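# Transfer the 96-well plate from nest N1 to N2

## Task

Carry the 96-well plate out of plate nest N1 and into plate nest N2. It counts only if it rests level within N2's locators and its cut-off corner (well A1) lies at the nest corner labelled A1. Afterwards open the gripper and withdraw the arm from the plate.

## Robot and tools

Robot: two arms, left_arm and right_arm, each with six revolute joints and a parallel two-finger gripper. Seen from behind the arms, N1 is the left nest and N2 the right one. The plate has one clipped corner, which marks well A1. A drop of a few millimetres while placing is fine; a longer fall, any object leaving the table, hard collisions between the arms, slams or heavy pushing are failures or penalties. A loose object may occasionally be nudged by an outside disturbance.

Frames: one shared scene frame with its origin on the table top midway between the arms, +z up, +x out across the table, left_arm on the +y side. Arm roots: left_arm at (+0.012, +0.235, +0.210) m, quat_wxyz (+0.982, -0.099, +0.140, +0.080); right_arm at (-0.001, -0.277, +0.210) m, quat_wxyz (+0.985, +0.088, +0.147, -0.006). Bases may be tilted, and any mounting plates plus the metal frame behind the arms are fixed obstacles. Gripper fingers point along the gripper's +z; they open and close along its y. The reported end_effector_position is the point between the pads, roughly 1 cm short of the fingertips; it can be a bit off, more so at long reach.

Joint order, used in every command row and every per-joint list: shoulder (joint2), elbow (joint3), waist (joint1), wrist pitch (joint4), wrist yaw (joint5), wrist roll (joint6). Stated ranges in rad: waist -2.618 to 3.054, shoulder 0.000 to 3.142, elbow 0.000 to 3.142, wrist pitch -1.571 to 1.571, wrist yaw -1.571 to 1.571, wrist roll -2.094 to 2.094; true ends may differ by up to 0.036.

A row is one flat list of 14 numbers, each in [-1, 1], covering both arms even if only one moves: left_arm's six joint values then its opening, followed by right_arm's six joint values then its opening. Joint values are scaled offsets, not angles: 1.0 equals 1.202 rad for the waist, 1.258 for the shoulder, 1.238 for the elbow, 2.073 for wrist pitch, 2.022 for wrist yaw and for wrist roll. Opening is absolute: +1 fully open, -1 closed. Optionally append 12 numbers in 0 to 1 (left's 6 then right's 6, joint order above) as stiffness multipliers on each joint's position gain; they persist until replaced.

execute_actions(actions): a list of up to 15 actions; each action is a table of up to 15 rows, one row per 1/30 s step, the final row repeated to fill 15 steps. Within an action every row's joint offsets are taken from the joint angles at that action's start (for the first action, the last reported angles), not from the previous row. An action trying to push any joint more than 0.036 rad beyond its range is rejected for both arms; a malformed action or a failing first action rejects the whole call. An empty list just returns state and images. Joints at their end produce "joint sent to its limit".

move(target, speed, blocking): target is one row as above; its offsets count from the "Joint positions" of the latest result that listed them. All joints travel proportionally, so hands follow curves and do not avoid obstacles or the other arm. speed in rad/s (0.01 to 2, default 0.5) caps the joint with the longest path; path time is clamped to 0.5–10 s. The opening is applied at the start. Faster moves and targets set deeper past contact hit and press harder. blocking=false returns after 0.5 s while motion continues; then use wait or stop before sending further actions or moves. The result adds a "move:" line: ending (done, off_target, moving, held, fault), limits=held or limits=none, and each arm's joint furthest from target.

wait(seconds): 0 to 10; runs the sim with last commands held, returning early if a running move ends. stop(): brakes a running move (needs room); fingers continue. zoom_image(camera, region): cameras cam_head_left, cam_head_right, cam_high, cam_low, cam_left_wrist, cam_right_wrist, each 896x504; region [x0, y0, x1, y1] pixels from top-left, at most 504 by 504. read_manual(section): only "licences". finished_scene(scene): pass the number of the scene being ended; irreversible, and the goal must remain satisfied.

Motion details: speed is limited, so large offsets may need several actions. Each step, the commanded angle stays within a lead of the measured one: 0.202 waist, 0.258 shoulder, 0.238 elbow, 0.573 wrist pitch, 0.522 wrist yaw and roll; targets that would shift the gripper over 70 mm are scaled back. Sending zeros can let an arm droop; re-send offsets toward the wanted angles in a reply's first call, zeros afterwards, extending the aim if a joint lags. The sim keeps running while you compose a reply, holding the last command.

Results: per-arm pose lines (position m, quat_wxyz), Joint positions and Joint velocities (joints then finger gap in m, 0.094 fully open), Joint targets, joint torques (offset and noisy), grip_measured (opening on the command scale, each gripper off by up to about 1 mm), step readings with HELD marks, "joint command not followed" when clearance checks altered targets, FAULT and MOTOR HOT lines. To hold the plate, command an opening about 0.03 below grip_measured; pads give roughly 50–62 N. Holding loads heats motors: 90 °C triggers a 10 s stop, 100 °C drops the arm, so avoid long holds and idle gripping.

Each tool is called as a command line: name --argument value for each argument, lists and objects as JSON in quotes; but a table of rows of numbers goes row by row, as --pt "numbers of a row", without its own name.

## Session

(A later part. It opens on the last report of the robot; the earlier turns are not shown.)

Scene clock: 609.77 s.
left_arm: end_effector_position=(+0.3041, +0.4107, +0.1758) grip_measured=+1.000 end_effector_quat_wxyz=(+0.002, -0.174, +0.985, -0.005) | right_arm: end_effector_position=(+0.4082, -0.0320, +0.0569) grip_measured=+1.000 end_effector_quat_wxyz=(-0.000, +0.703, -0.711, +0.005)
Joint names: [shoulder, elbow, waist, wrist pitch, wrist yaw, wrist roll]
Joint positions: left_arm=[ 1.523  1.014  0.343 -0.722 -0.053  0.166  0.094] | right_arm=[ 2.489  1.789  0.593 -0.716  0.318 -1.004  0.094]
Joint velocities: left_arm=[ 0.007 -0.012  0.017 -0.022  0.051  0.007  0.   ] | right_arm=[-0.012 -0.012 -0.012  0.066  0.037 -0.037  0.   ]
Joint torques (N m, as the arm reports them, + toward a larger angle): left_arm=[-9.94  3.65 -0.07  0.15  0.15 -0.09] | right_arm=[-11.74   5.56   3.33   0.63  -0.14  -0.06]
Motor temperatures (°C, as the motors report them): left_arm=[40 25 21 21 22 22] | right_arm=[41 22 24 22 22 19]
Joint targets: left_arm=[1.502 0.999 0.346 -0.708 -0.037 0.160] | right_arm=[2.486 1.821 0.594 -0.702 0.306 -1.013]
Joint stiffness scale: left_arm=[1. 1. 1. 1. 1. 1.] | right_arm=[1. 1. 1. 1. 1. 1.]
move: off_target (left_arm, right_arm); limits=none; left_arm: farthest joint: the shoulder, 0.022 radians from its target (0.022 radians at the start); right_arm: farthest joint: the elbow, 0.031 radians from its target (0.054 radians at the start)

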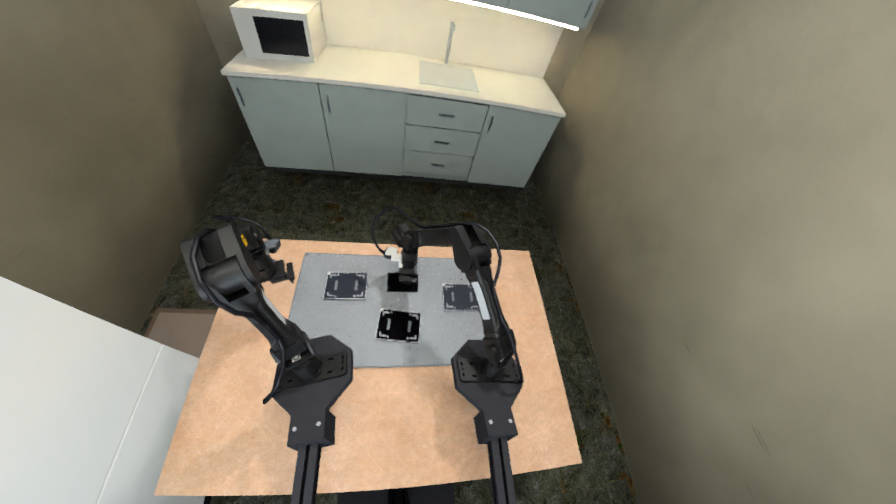

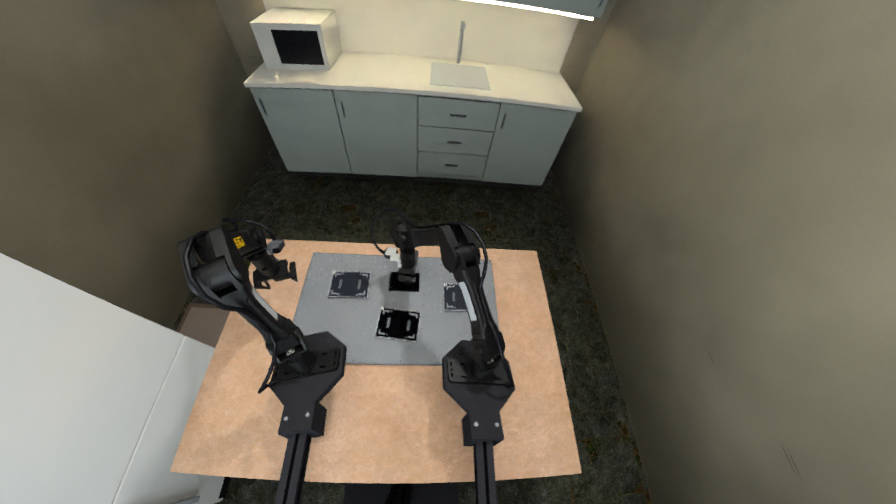

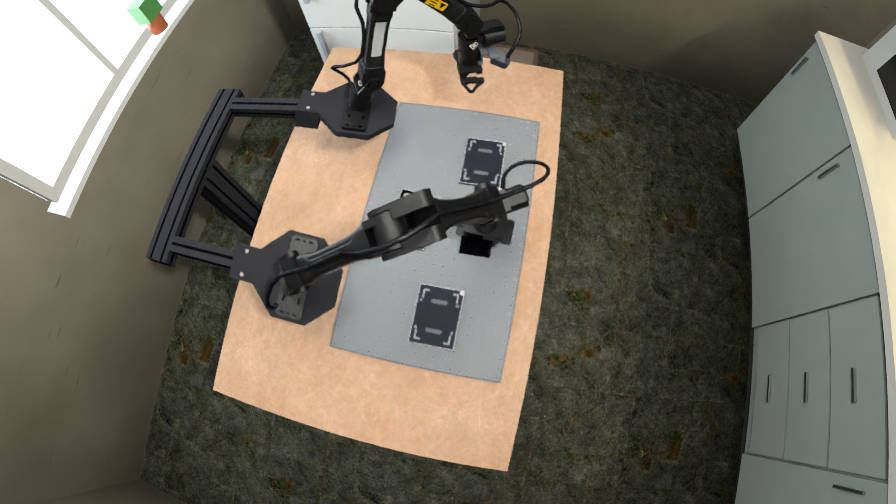

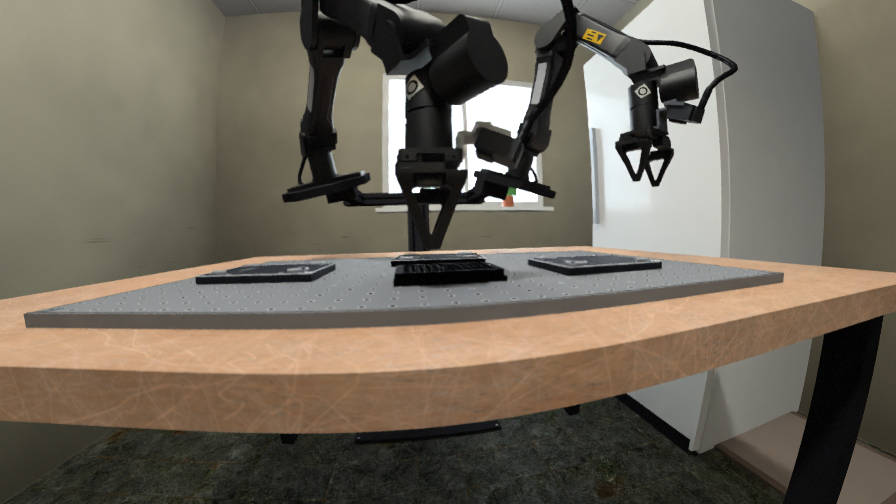

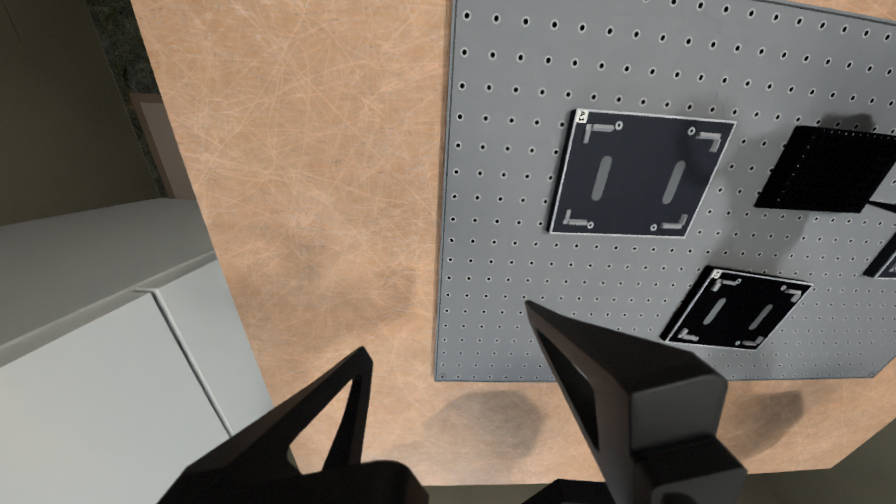

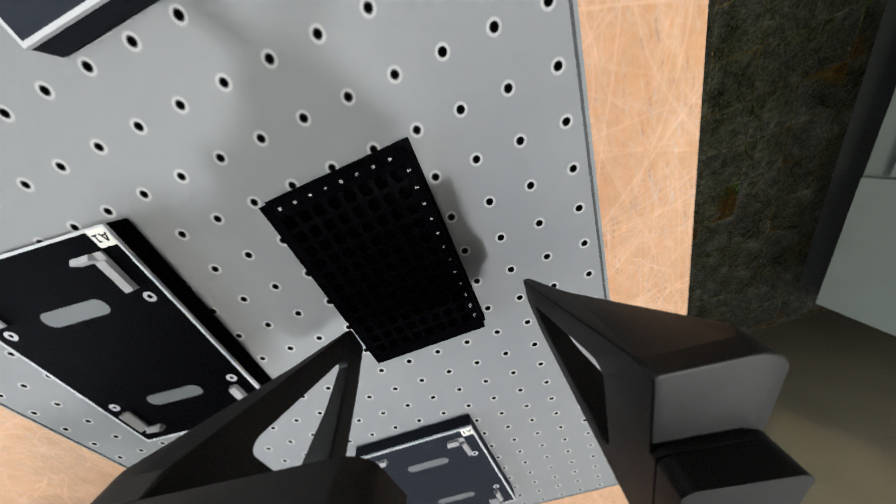

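move --target '[-0.017,-0.012,0.003,0.007,0.008,-0.003,1,0.008,-0.031,0.030,0.019,-0.006,0.016,1]' --speed 0.1

zoom_image --camera "cam_low" --region '[340,180,560,300]'

zoom_image --camera "cam_right_wrist" --region '[230,120,590,420]'

Scene clock: 687.40 s.
left_arm: end_effector_position=(+0.3041, +0.4107, +0.1758) grip_measured=+1.000 end_effector_quat_wxyz=(+0.002, -0.174, +0.985, -0.005) | right_arm: end_effector_position=(+0.3953, -0.0258, +0.0478) grip_measured=+1.000 end_effector_quat_wxyz=(+0.005, +0.703, -0.711, +0.002)
Joint names: [shoulder, elbow, waist, wrist pitch, wrist yaw, wrist roll]
Joint positions: left_arm=[ 1.523  1.014  0.343 -0.722 -0.053  0.166  0.094] | right_arm=[ 2.503  1.762  0.61  -0.691  0.317 -0.981  0.094]
Joint velocities: left_arm=[ 0.002  0.007  0.007 -0.037 -0.022 -0.037  0.   ] | right_arm=[-0.002 -0.002 -0.007  0.051 -0.066  0.022  0.   ]
Joint torques (N m, as the arm reports them, + toward a larger angle): left_arm=[-9.93  3.66 -0.07  0.15  0.16 -0.09] | right_arm=[-11.96   2.52   4.68   0.6   -0.1    0.11]
Motor temperatures (°C, as the motors report them): left_arm=[40 25 21 21 23 22] | right_arm=[43 23 24 22 22 19]
Joint targets: left_arm=[1.502 0.999 0.346 -0.708 -0.037 0.160] | right_arm=[2.499 1.750 0.629 -0.677 0.306 -0.972]
Joint stiffness scale: left_arm=[1. 1. 1. 1. 1. 1.] | right_arm=[1. 1. 1. 1. 1. 1.]
move: off_target (left_arm); limits=none; left_arm: farthest joint: the shoulder, 0.022 radians from its target (0.022 radians at the start); right_arm: farthest joint: the waist, 0.019 radians from its target (0.036 radians at the start)

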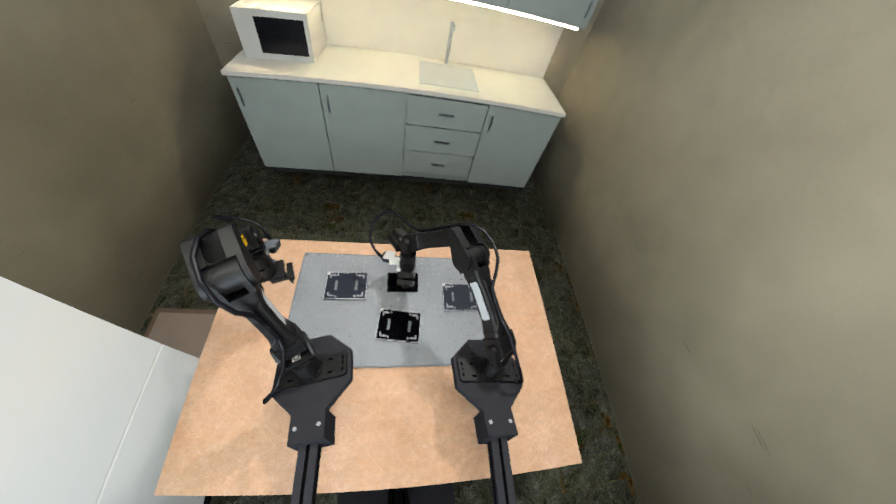

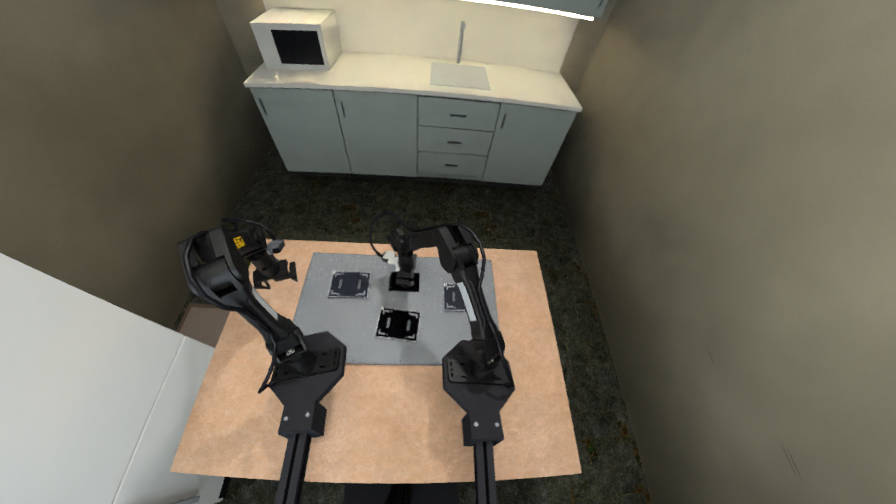

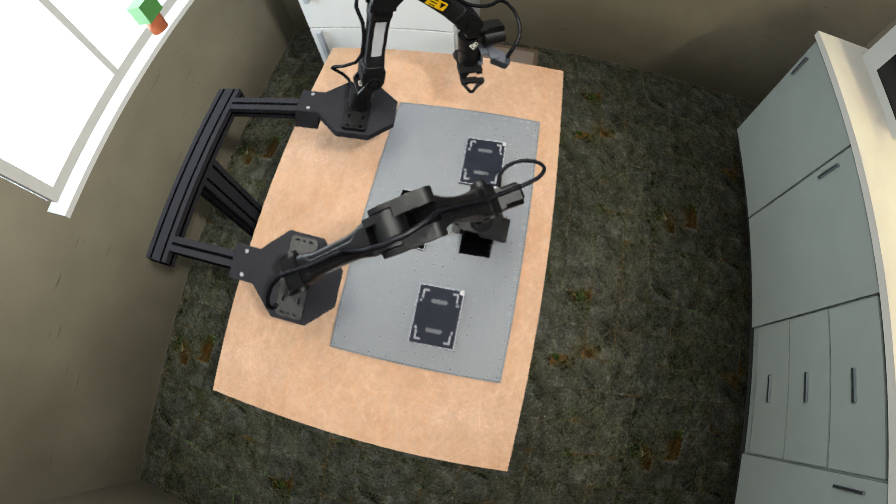

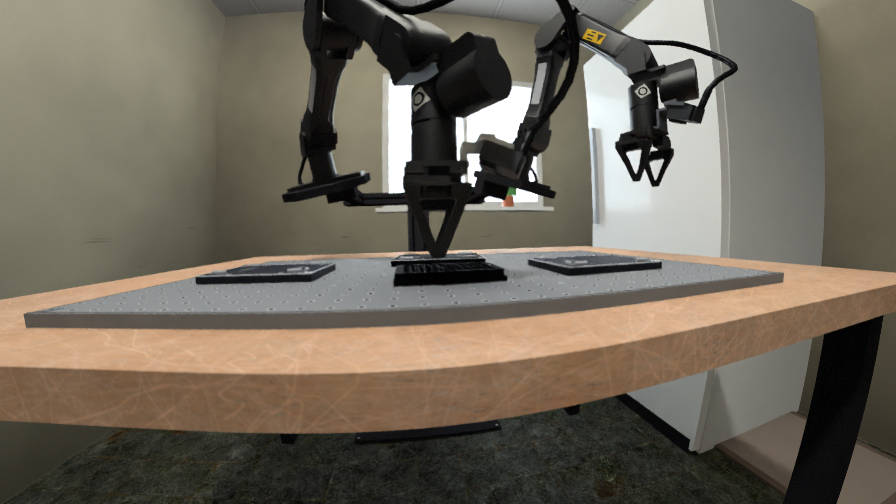

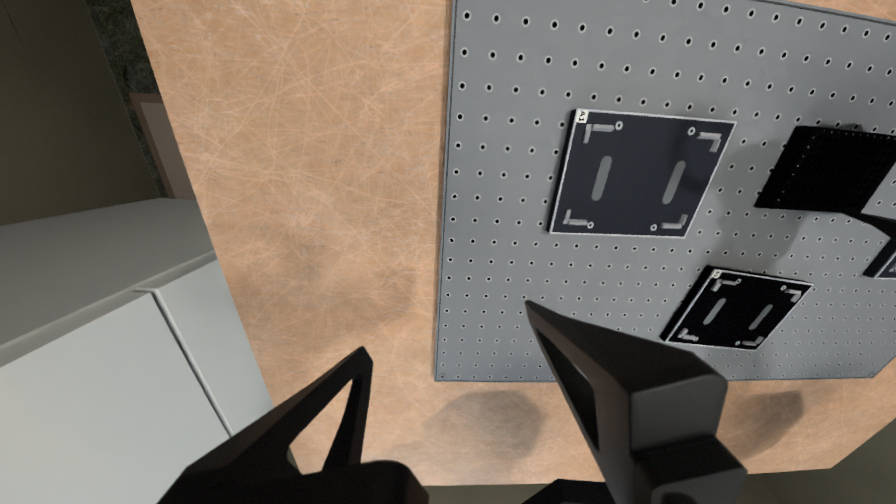

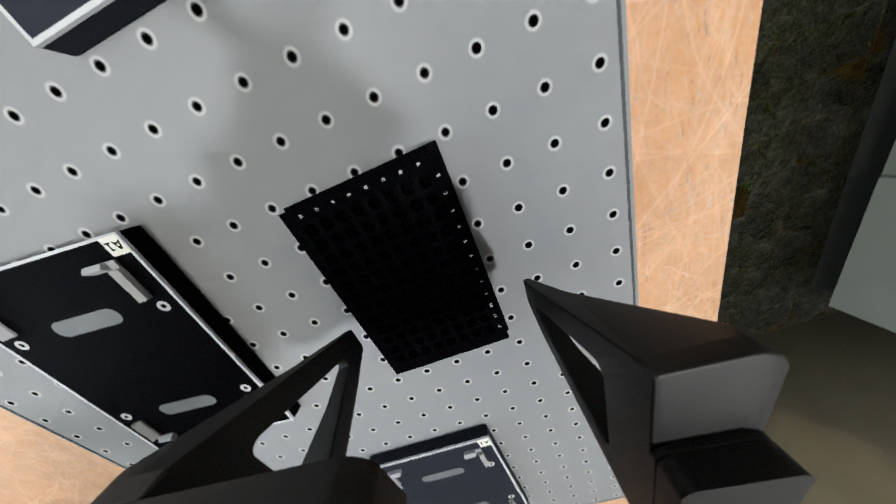

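Region (340, 180, 560, 300) of cam_low's 896x504 image, scaled by 2.291, with more detail than that image has; it fills the top 275 rows of this view, and the rest is white.

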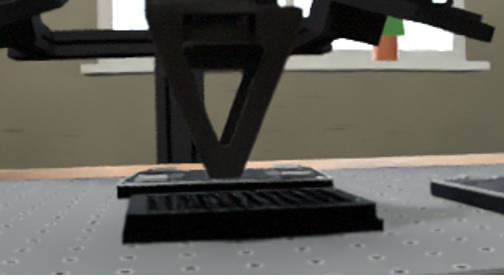

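Region (230, 120, 590, 420) of cam_right_wrist's 896x504 image, scaled by 1.400, with more detail than that image has.

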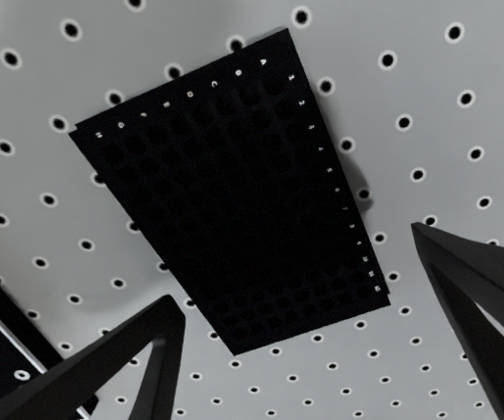

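move --target '[-0.017,-0.012,0.003,0.007,0.008,-0.003,1,0.032,0.062,0.029,0.007,-0.005,0.004,1]' --speed 0.1

zoom_image --camera "cam_low" --region '[340,180,560,300]'

zoom_image --camera "cam_right_wrist" --region '[230,120,590,420]'

Scene clock: 721.10 s.
left_arm: end_effector_position=(+0.3041, +0.4107, +0.1758) grip_measured=+1.000 end_effector_quat_wxyz=(+0.002, -0.174, +0.985, -0.005) | right_arm: end_effector_position=(+0.3968, -0.0128, +0.0418) grip_measured=+1.000 end_effector_quat_wxyz=(-0.002, +0.707, -0.707, +0.002)
Joint names: [shoulder, elbow, waist, wrist pitch, wrist yaw, wrist roll]
Joint positions: left_arm=[ 1.523  1.014  0.343 -0.722 -0.053  0.166  0.094] | right_arm=[ 2.544  1.807  0.626 -0.687  0.317 -0.981  0.094]
Joint velocities: left_arm=[ 0.032 -0.017 -0.002 -0.022 -0.051 -0.037  0.   ] | right_arm=[-0.012 -0.002  0.002  0.022 -0.037  0.007  0.   ]
Joint torques (N m, as the arm reports them, + toward a larger angle): left_arm=[-9.94  3.65 -0.07  0.15  0.16 -0.09] | right_arm=[-11.82   5.51   4.77   0.57  -0.09   0.1 ]
Motor temperatures (°C, as the motors report them): left_arm=[40 25 21 21 23 22] | right_arm=[43 22 25 22 22 19]
Joint targets: left_arm=[1.502 0.999 0.346 -0.708 -0.037 0.160] | right_arm=[2.544 1.838 0.645 -0.676 0.307 -0.973]
Joint stiffness scale: left_arm=[1. 1. 1. 1. 1. 1.] | right_arm=[1. 1. 1. 1. 1. 1.]
move: off_target (left_arm, right_arm); limits=none; left_arm: farthest joint: the shoulder, 0.022 radians from its target (0.022 radians at the start); right_arm: farthest joint: the elbow, 0.032 radians from its target (0.077 radians at the start)

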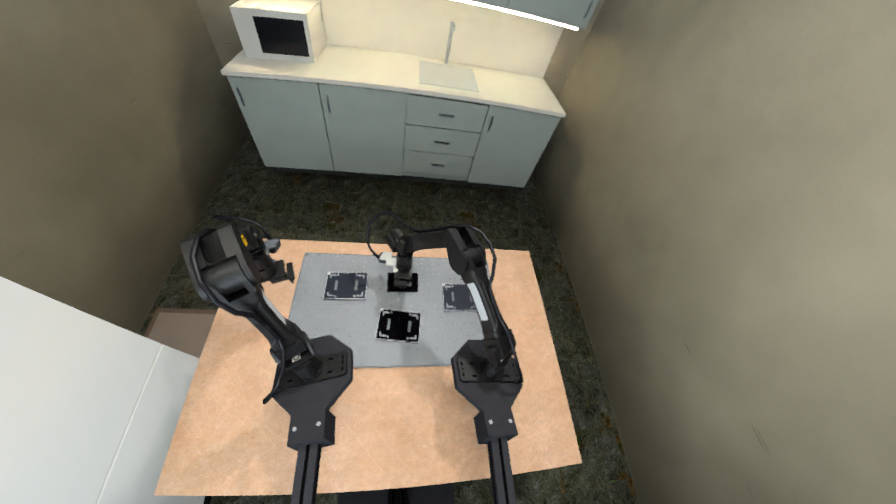

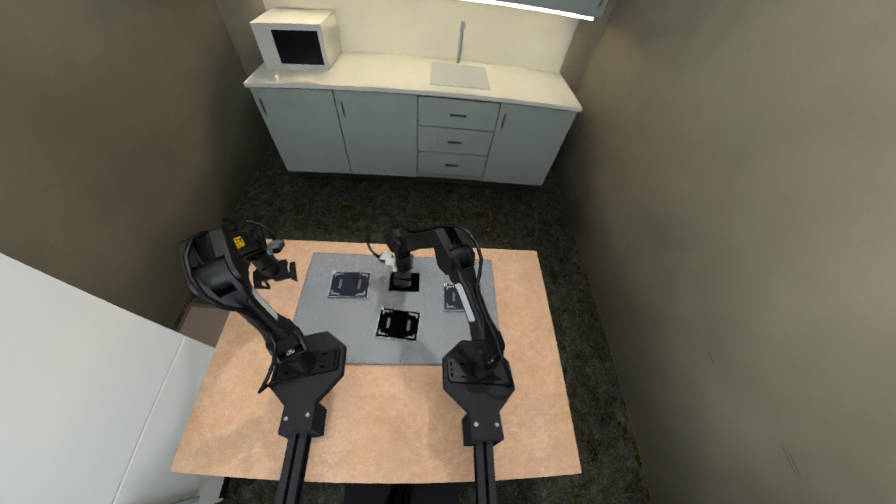

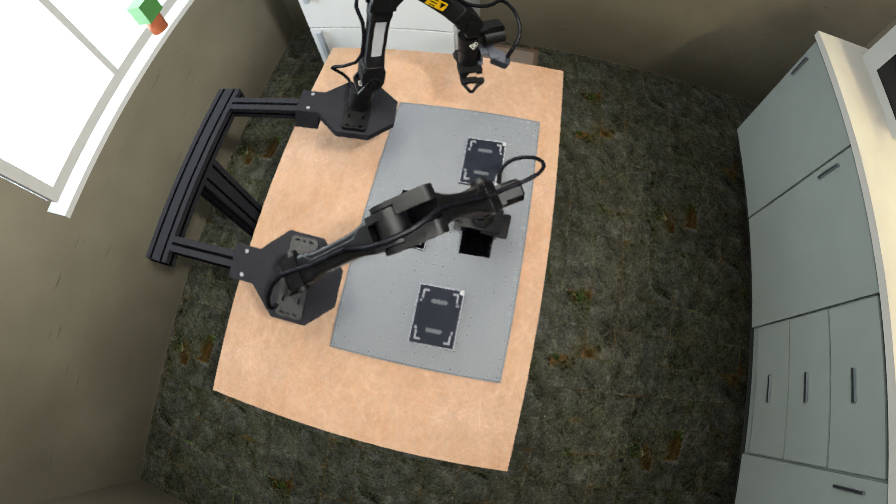

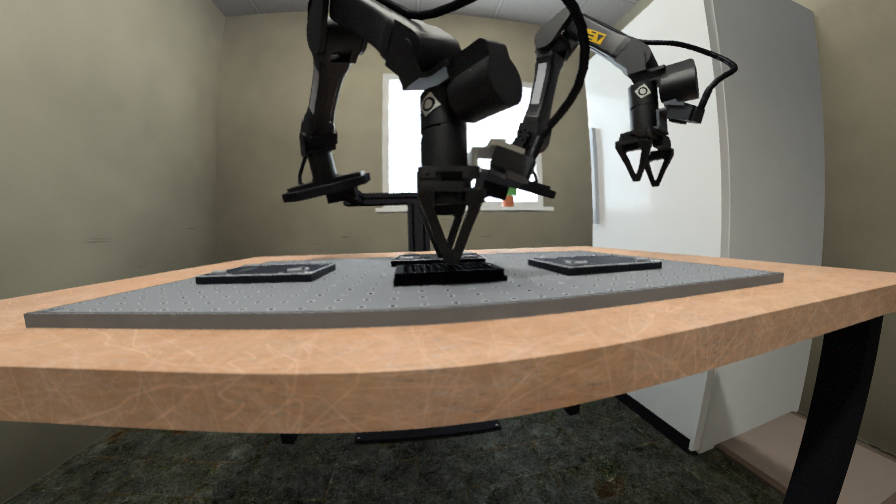

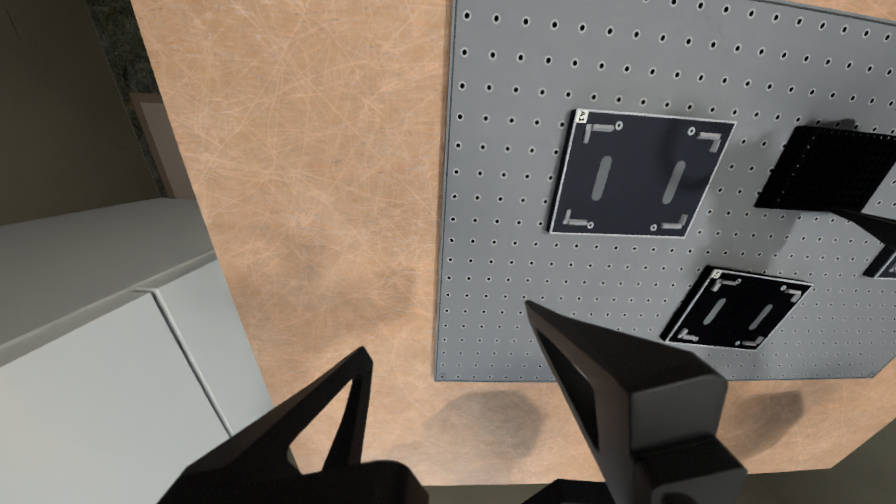

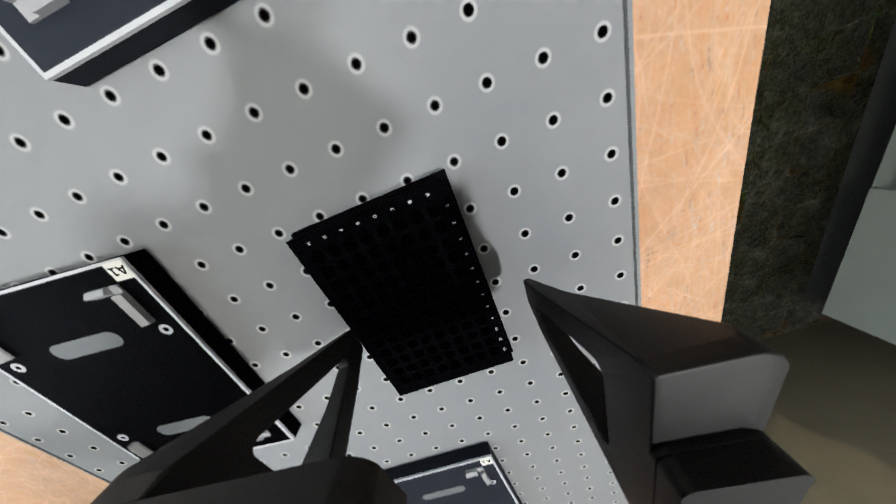

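Region (340, 180, 560, 300) of cam_low's 896x504 image, scaled by 2.291, with more detail than that image has; it fills the top 275 rows of this view, and the rest is white.

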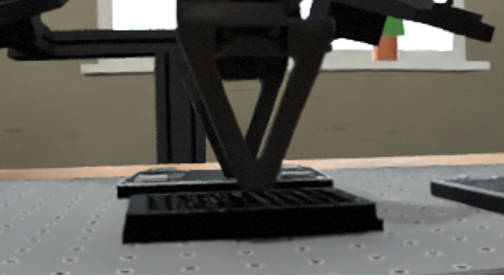

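Region (230, 120, 590, 420) of cam_right_wrist's 896x504 image, scaled by 1.400, with more detail than that image has.

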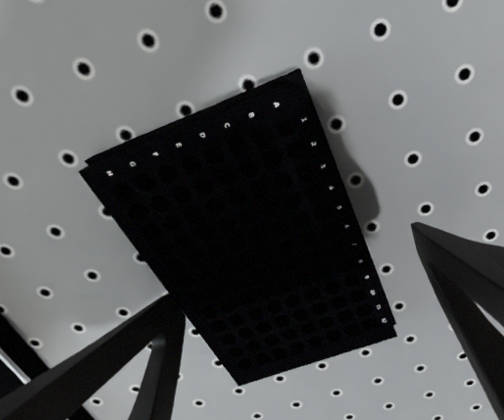

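move --target '[-0.017,-0.012,0.003,0.007,0.008,-0.003,1,0.012,0.025,0.015,0.013,-0.005,0.004,1]' --speed 0.05

zoom_image --camera "cam_low" --region '[340,180,560,300]'

zoom_image --camera "cam_right_wrist" --region '[230,120,590,420]'

Scene clock: 751.83 s.
left_arm: end_effector_position=(+0.3041, +0.4107, +0.1758) grip_measured=+1.000 end_effector_quat_wxyz=(+0.002, -0.174, +0.985, -0.005) | right_arm: end_effector_position=(+0.3939, -0.0118, +0.0343) grip_measured=+1.000 end_effector_quat_wxyz=(+0.001, +0.708, -0.707, +0.001)
Joint names: [shoulder, elbow, waist, wrist pitch, wrist yaw, wrist roll]
Joint positions: left_arm=[ 1.523  1.014  0.343 -0.722 -0.053  0.166  0.094] | right_arm=[ 2.562  1.807  0.626 -0.674  0.317 -0.981  0.094]
Joint velocities: left_arm=[ 0.002  0.012 -0.007  0.007  0.007 -0.066  0.   ] | right_arm=[-0.022 -0.007 -0.017 -0.051 -0.051 -0.051  0.   ]
Joint torques (N m, as the arm reports them, + toward a larger angle): left_arm=[-9.93  3.65 -0.06  0.15  0.16 -0.09] | right_arm=[-11.91   5.38   4.71   0.59  -0.12   0.1 ]
Motor temperatures (°C, as the motors report them): left_arm=[40 24 21 21 23 22] | right_arm=[44 23 25 22 22 19]
Joint targets: left_arm=[1.502 0.999 0.346 -0.708 -0.037 0.160] | right_arm=[2.559 1.838 0.644 -0.660 0.307 -0.973]
Joint stiffness scale: left_arm=[1. 1. 1. 1. 1. 1.] | right_arm=[1. 1. 1. 1. 1. 1.]
move: off_target (left_arm, right_arm); limits=none; left_arm: farthest joint: the shoulder, 0.022 radians from its target (0.022 radians at the start); right_arm: farthest joint: the elbow, 0.031 radians from its target (0.031 radians at the start)

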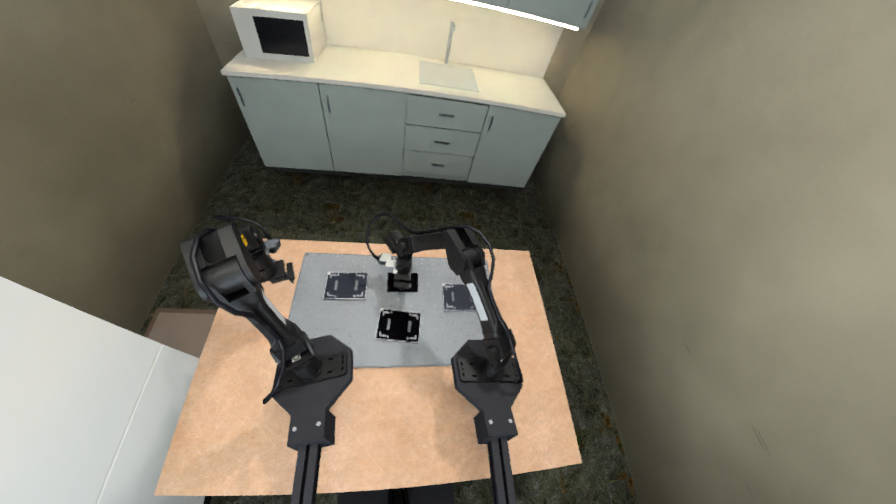

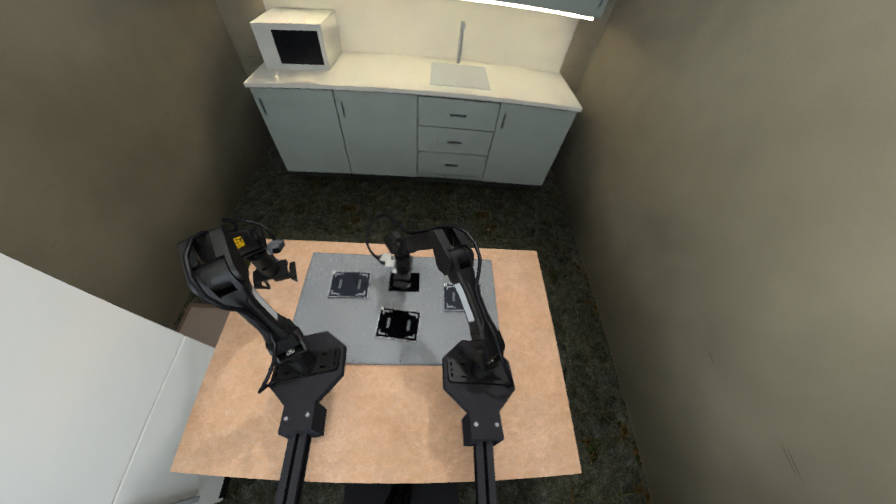

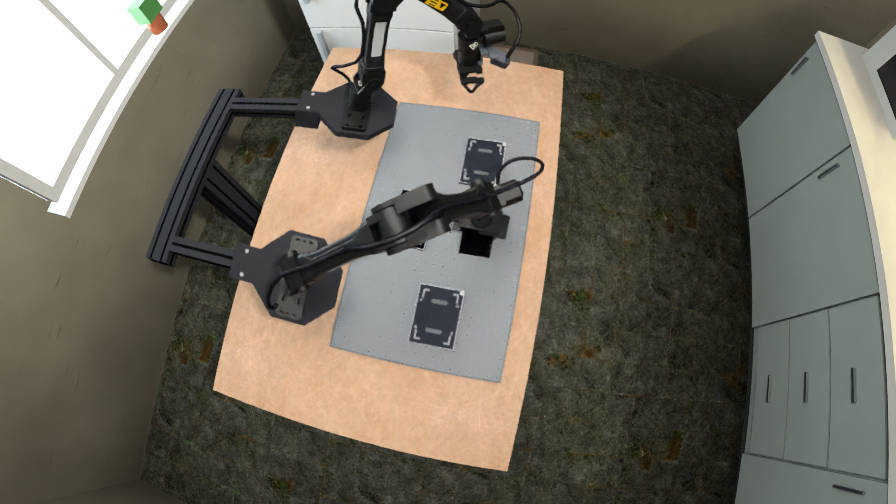

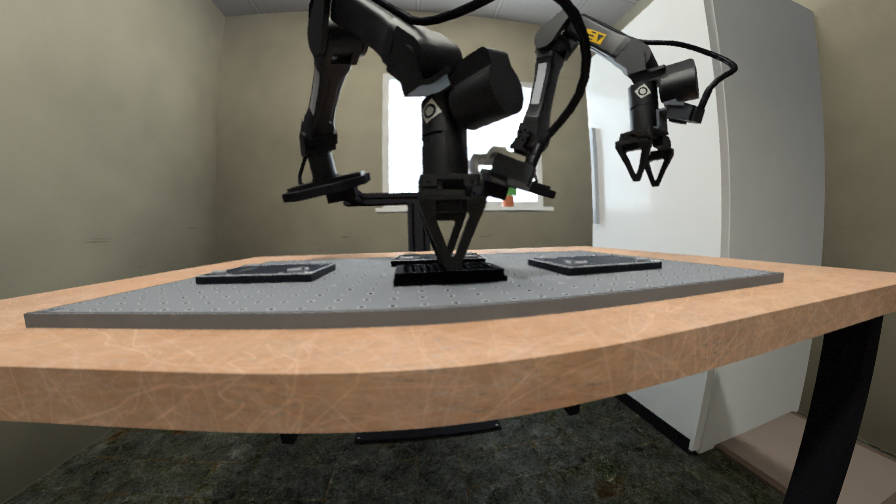

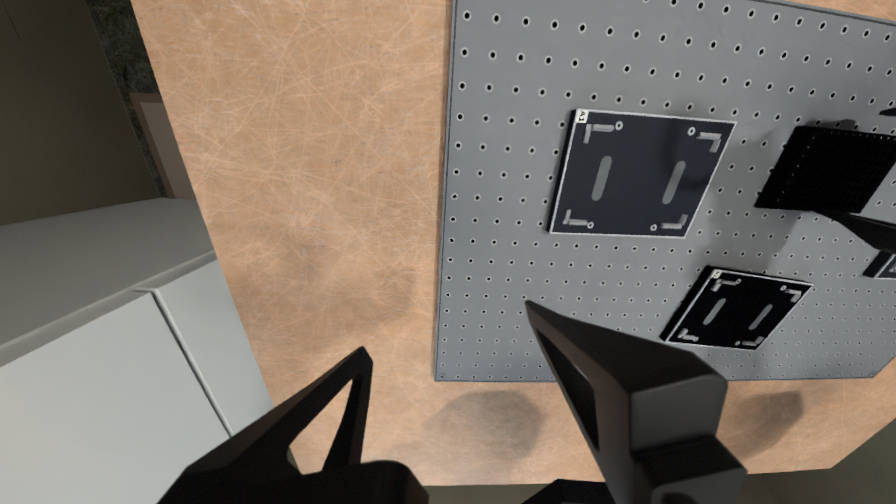

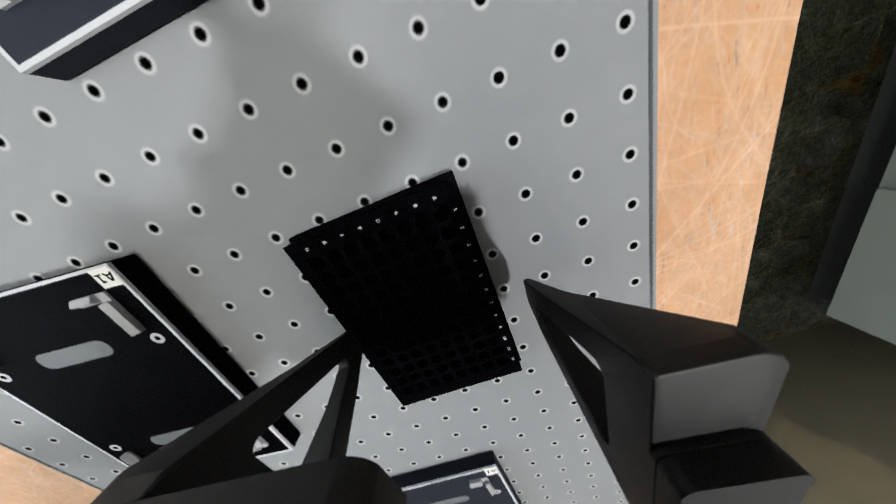

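Region (340, 180, 560, 300) of cam_low's 896x504 image, scaled by 2.291, with more detail than that image has; it fills the top 275 rows of this view, and the rest is white.

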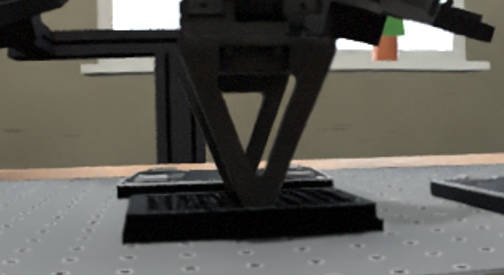

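Region (230, 120, 590, 420) of cam_right_wrist's 896x504 image, scaled by 1.400, with more detail than that image has.

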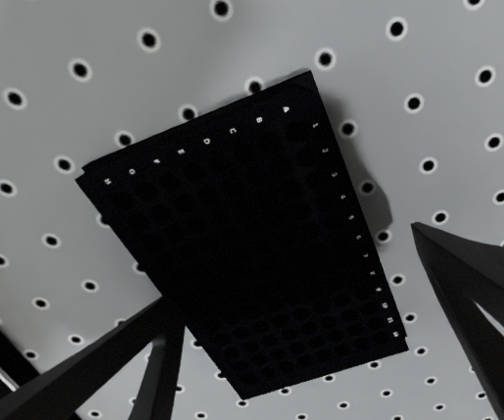

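zoom_image --camera "cam_high" --region '[420,170,560,280]'

zoom_image --camera "cam_head_left" --region '[360,230,450,310]'

Region (420, 170, 560, 280) of cam_high's 896x504 image, scaled by 3.600, with more detail than that image has; it fills the top 396 rows of this view, and the rest is white.

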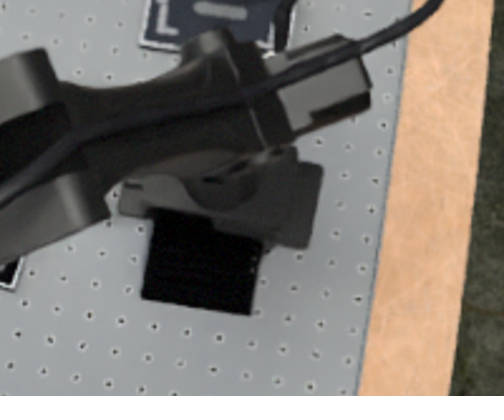

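Region (360, 230, 450, 310) of cam_head_left's 896x504 image, scaled by 5.600, with more detail than that image has.

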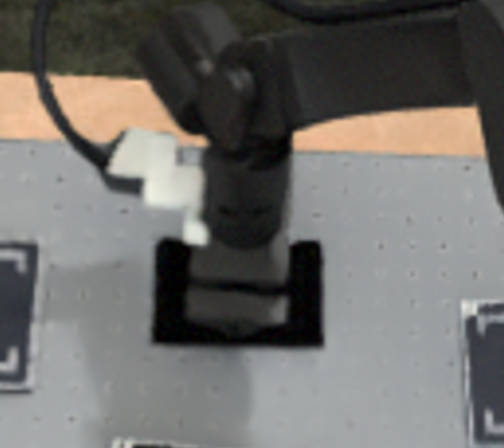

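move --target '[-0.017,-0.012,0.003,0.007,0.008,-0.003,1,-0.053,-0.069,0.026,0.020,-0.005,0.012,1]' --speed 0.06

zoom_image --camera "cam_low" --region '[340,180,560,300]'

zoom_image --camera "cam_right_wrist" --region '[230,120,590,420]'

Scene clock: 795.50 s.
left_arm: end_effector_position=(+0.3041, +0.4107, +0.1758) grip_measured=+1.000 end_effector_quat_wxyz=(+0.002, -0.175, +0.985, -0.005) | right_arm: end_effector_position=(+0.3807, -0.0147, +0.0352) grip_measured=+1.000 end_effector_quat_wxyz=(+0.005, +0.707, -0.707, -0.000)
Joint names: [shoulder, elbow, waist, wrist pitch, wrist yaw, wrist roll]
Joint positions: left_arm=[ 1.523  1.014  0.343 -0.722 -0.053  0.165  0.094] | right_arm=[ 2.531  1.735  0.636 -0.646  0.316 -0.966  0.094]
Joint velocities: left_arm=[-0.002 -0.007  0.017 -0.007 -0.037 -0.022  0.   ] | right_arm=[-0.007 -0.007 -0.012  0.051 -0.081 -0.037  0.   ]
Joint torques (N m, as the arm reports them, + toward a larger angle): left_arm=[-9.94  3.65 -0.07  0.15  0.16 -0.09] | right_arm=[-14.2    2.17   4.8    0.58  -0.11   0.11]
Motor temperatures (°C, as the motors report them): left_arm=[40 24 21 21 23 22] | right_arm=[45 24 25 22 22 19]
Joint targets: left_arm=[1.502 0.999 0.346 -0.708 -0.037 0.159] | right_arm=[2.496 1.721 0.657 -0.633 0.307 -0.956]
Joint stiffness scale: left_arm=[1. 1. 1. 1. 1. 1.] | right_arm=[1. 1. 1. 1. 1. 1.]
move: off_target (left_arm, right_arm); limits=none; left_arm: farthest joint: the shoulder, 0.022 radians from its target (0.022 radians at the start); right_arm: farthest joint: the shoulder, 0.036 radians from its target (0.067 radians at the start)

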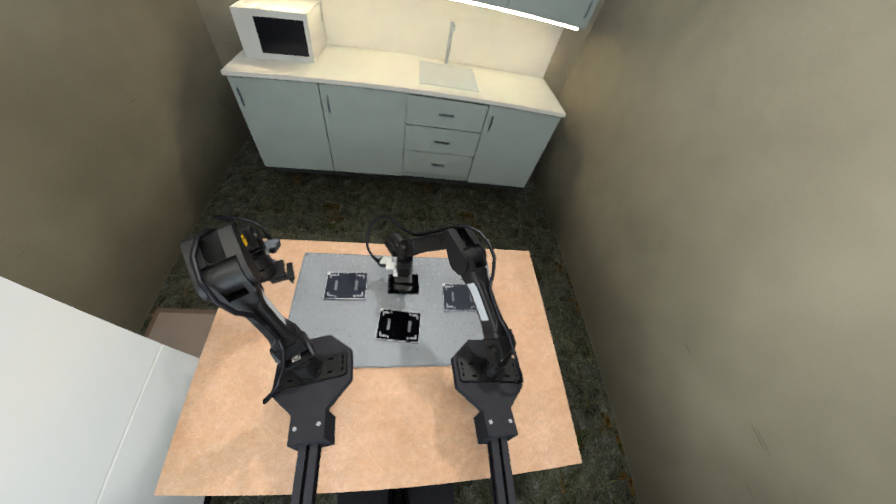

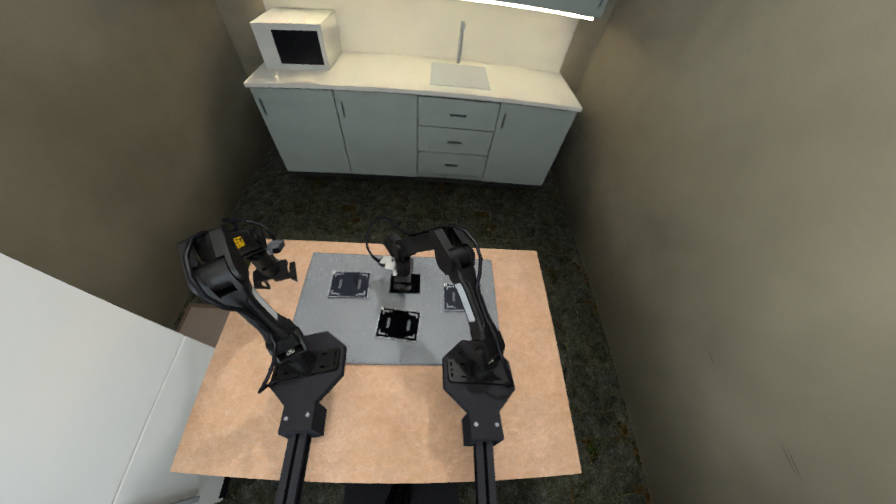

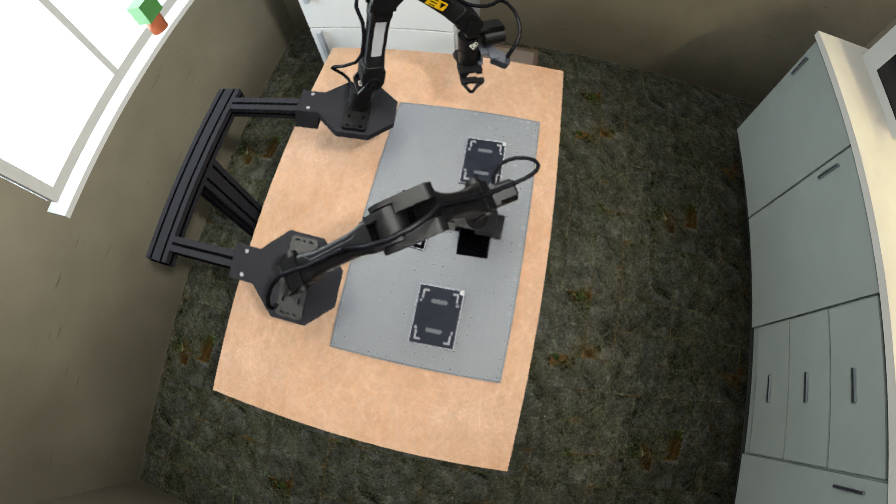

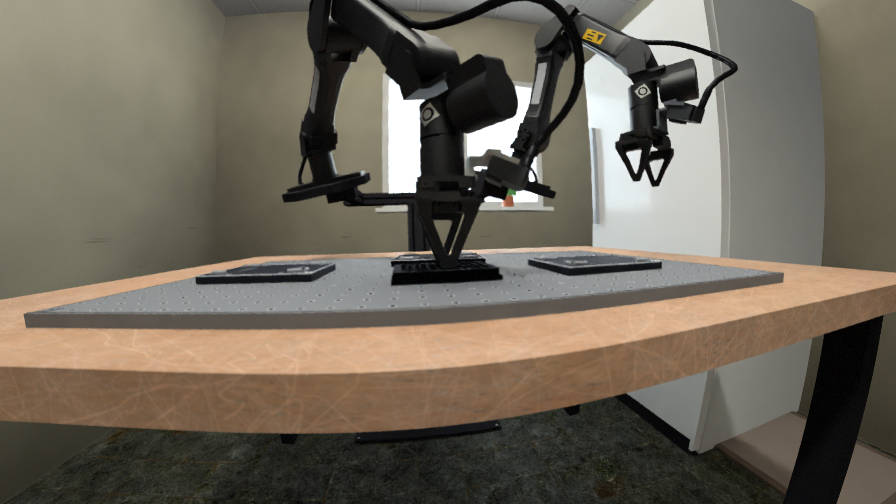

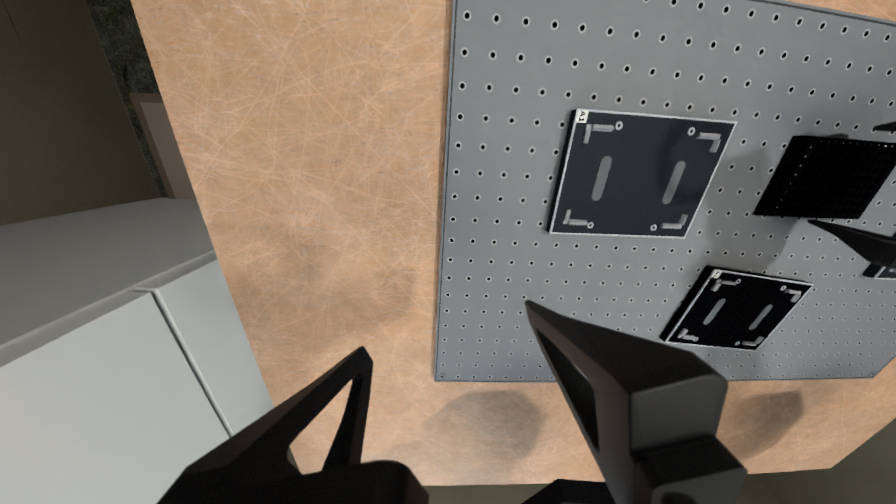

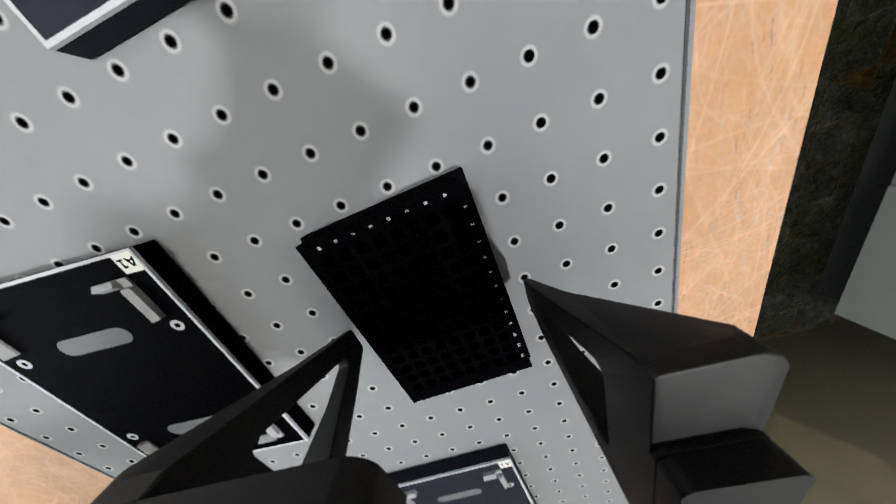

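Region (340, 180, 560, 300) of cam_low's 896x504 image, scaled by 2.291, with more detail than that image has; it fills the top 275 rows of this view, and the rest is white.

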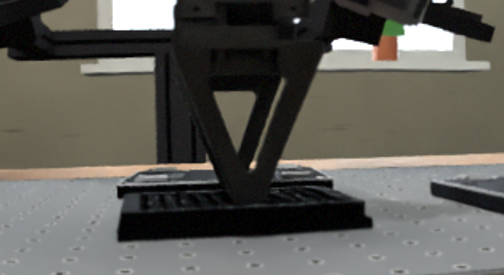

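Region (230, 120, 590, 420) of cam_right_wrist's 896x504 image, scaled by 1.400, with more detail than that image has.

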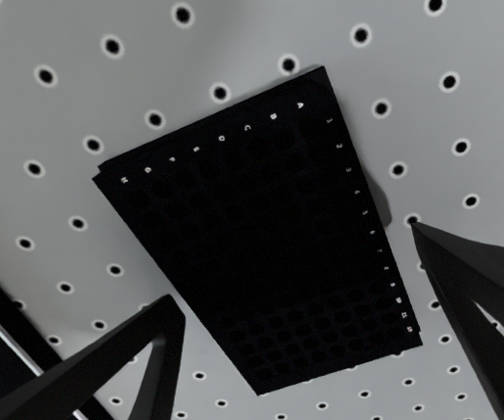

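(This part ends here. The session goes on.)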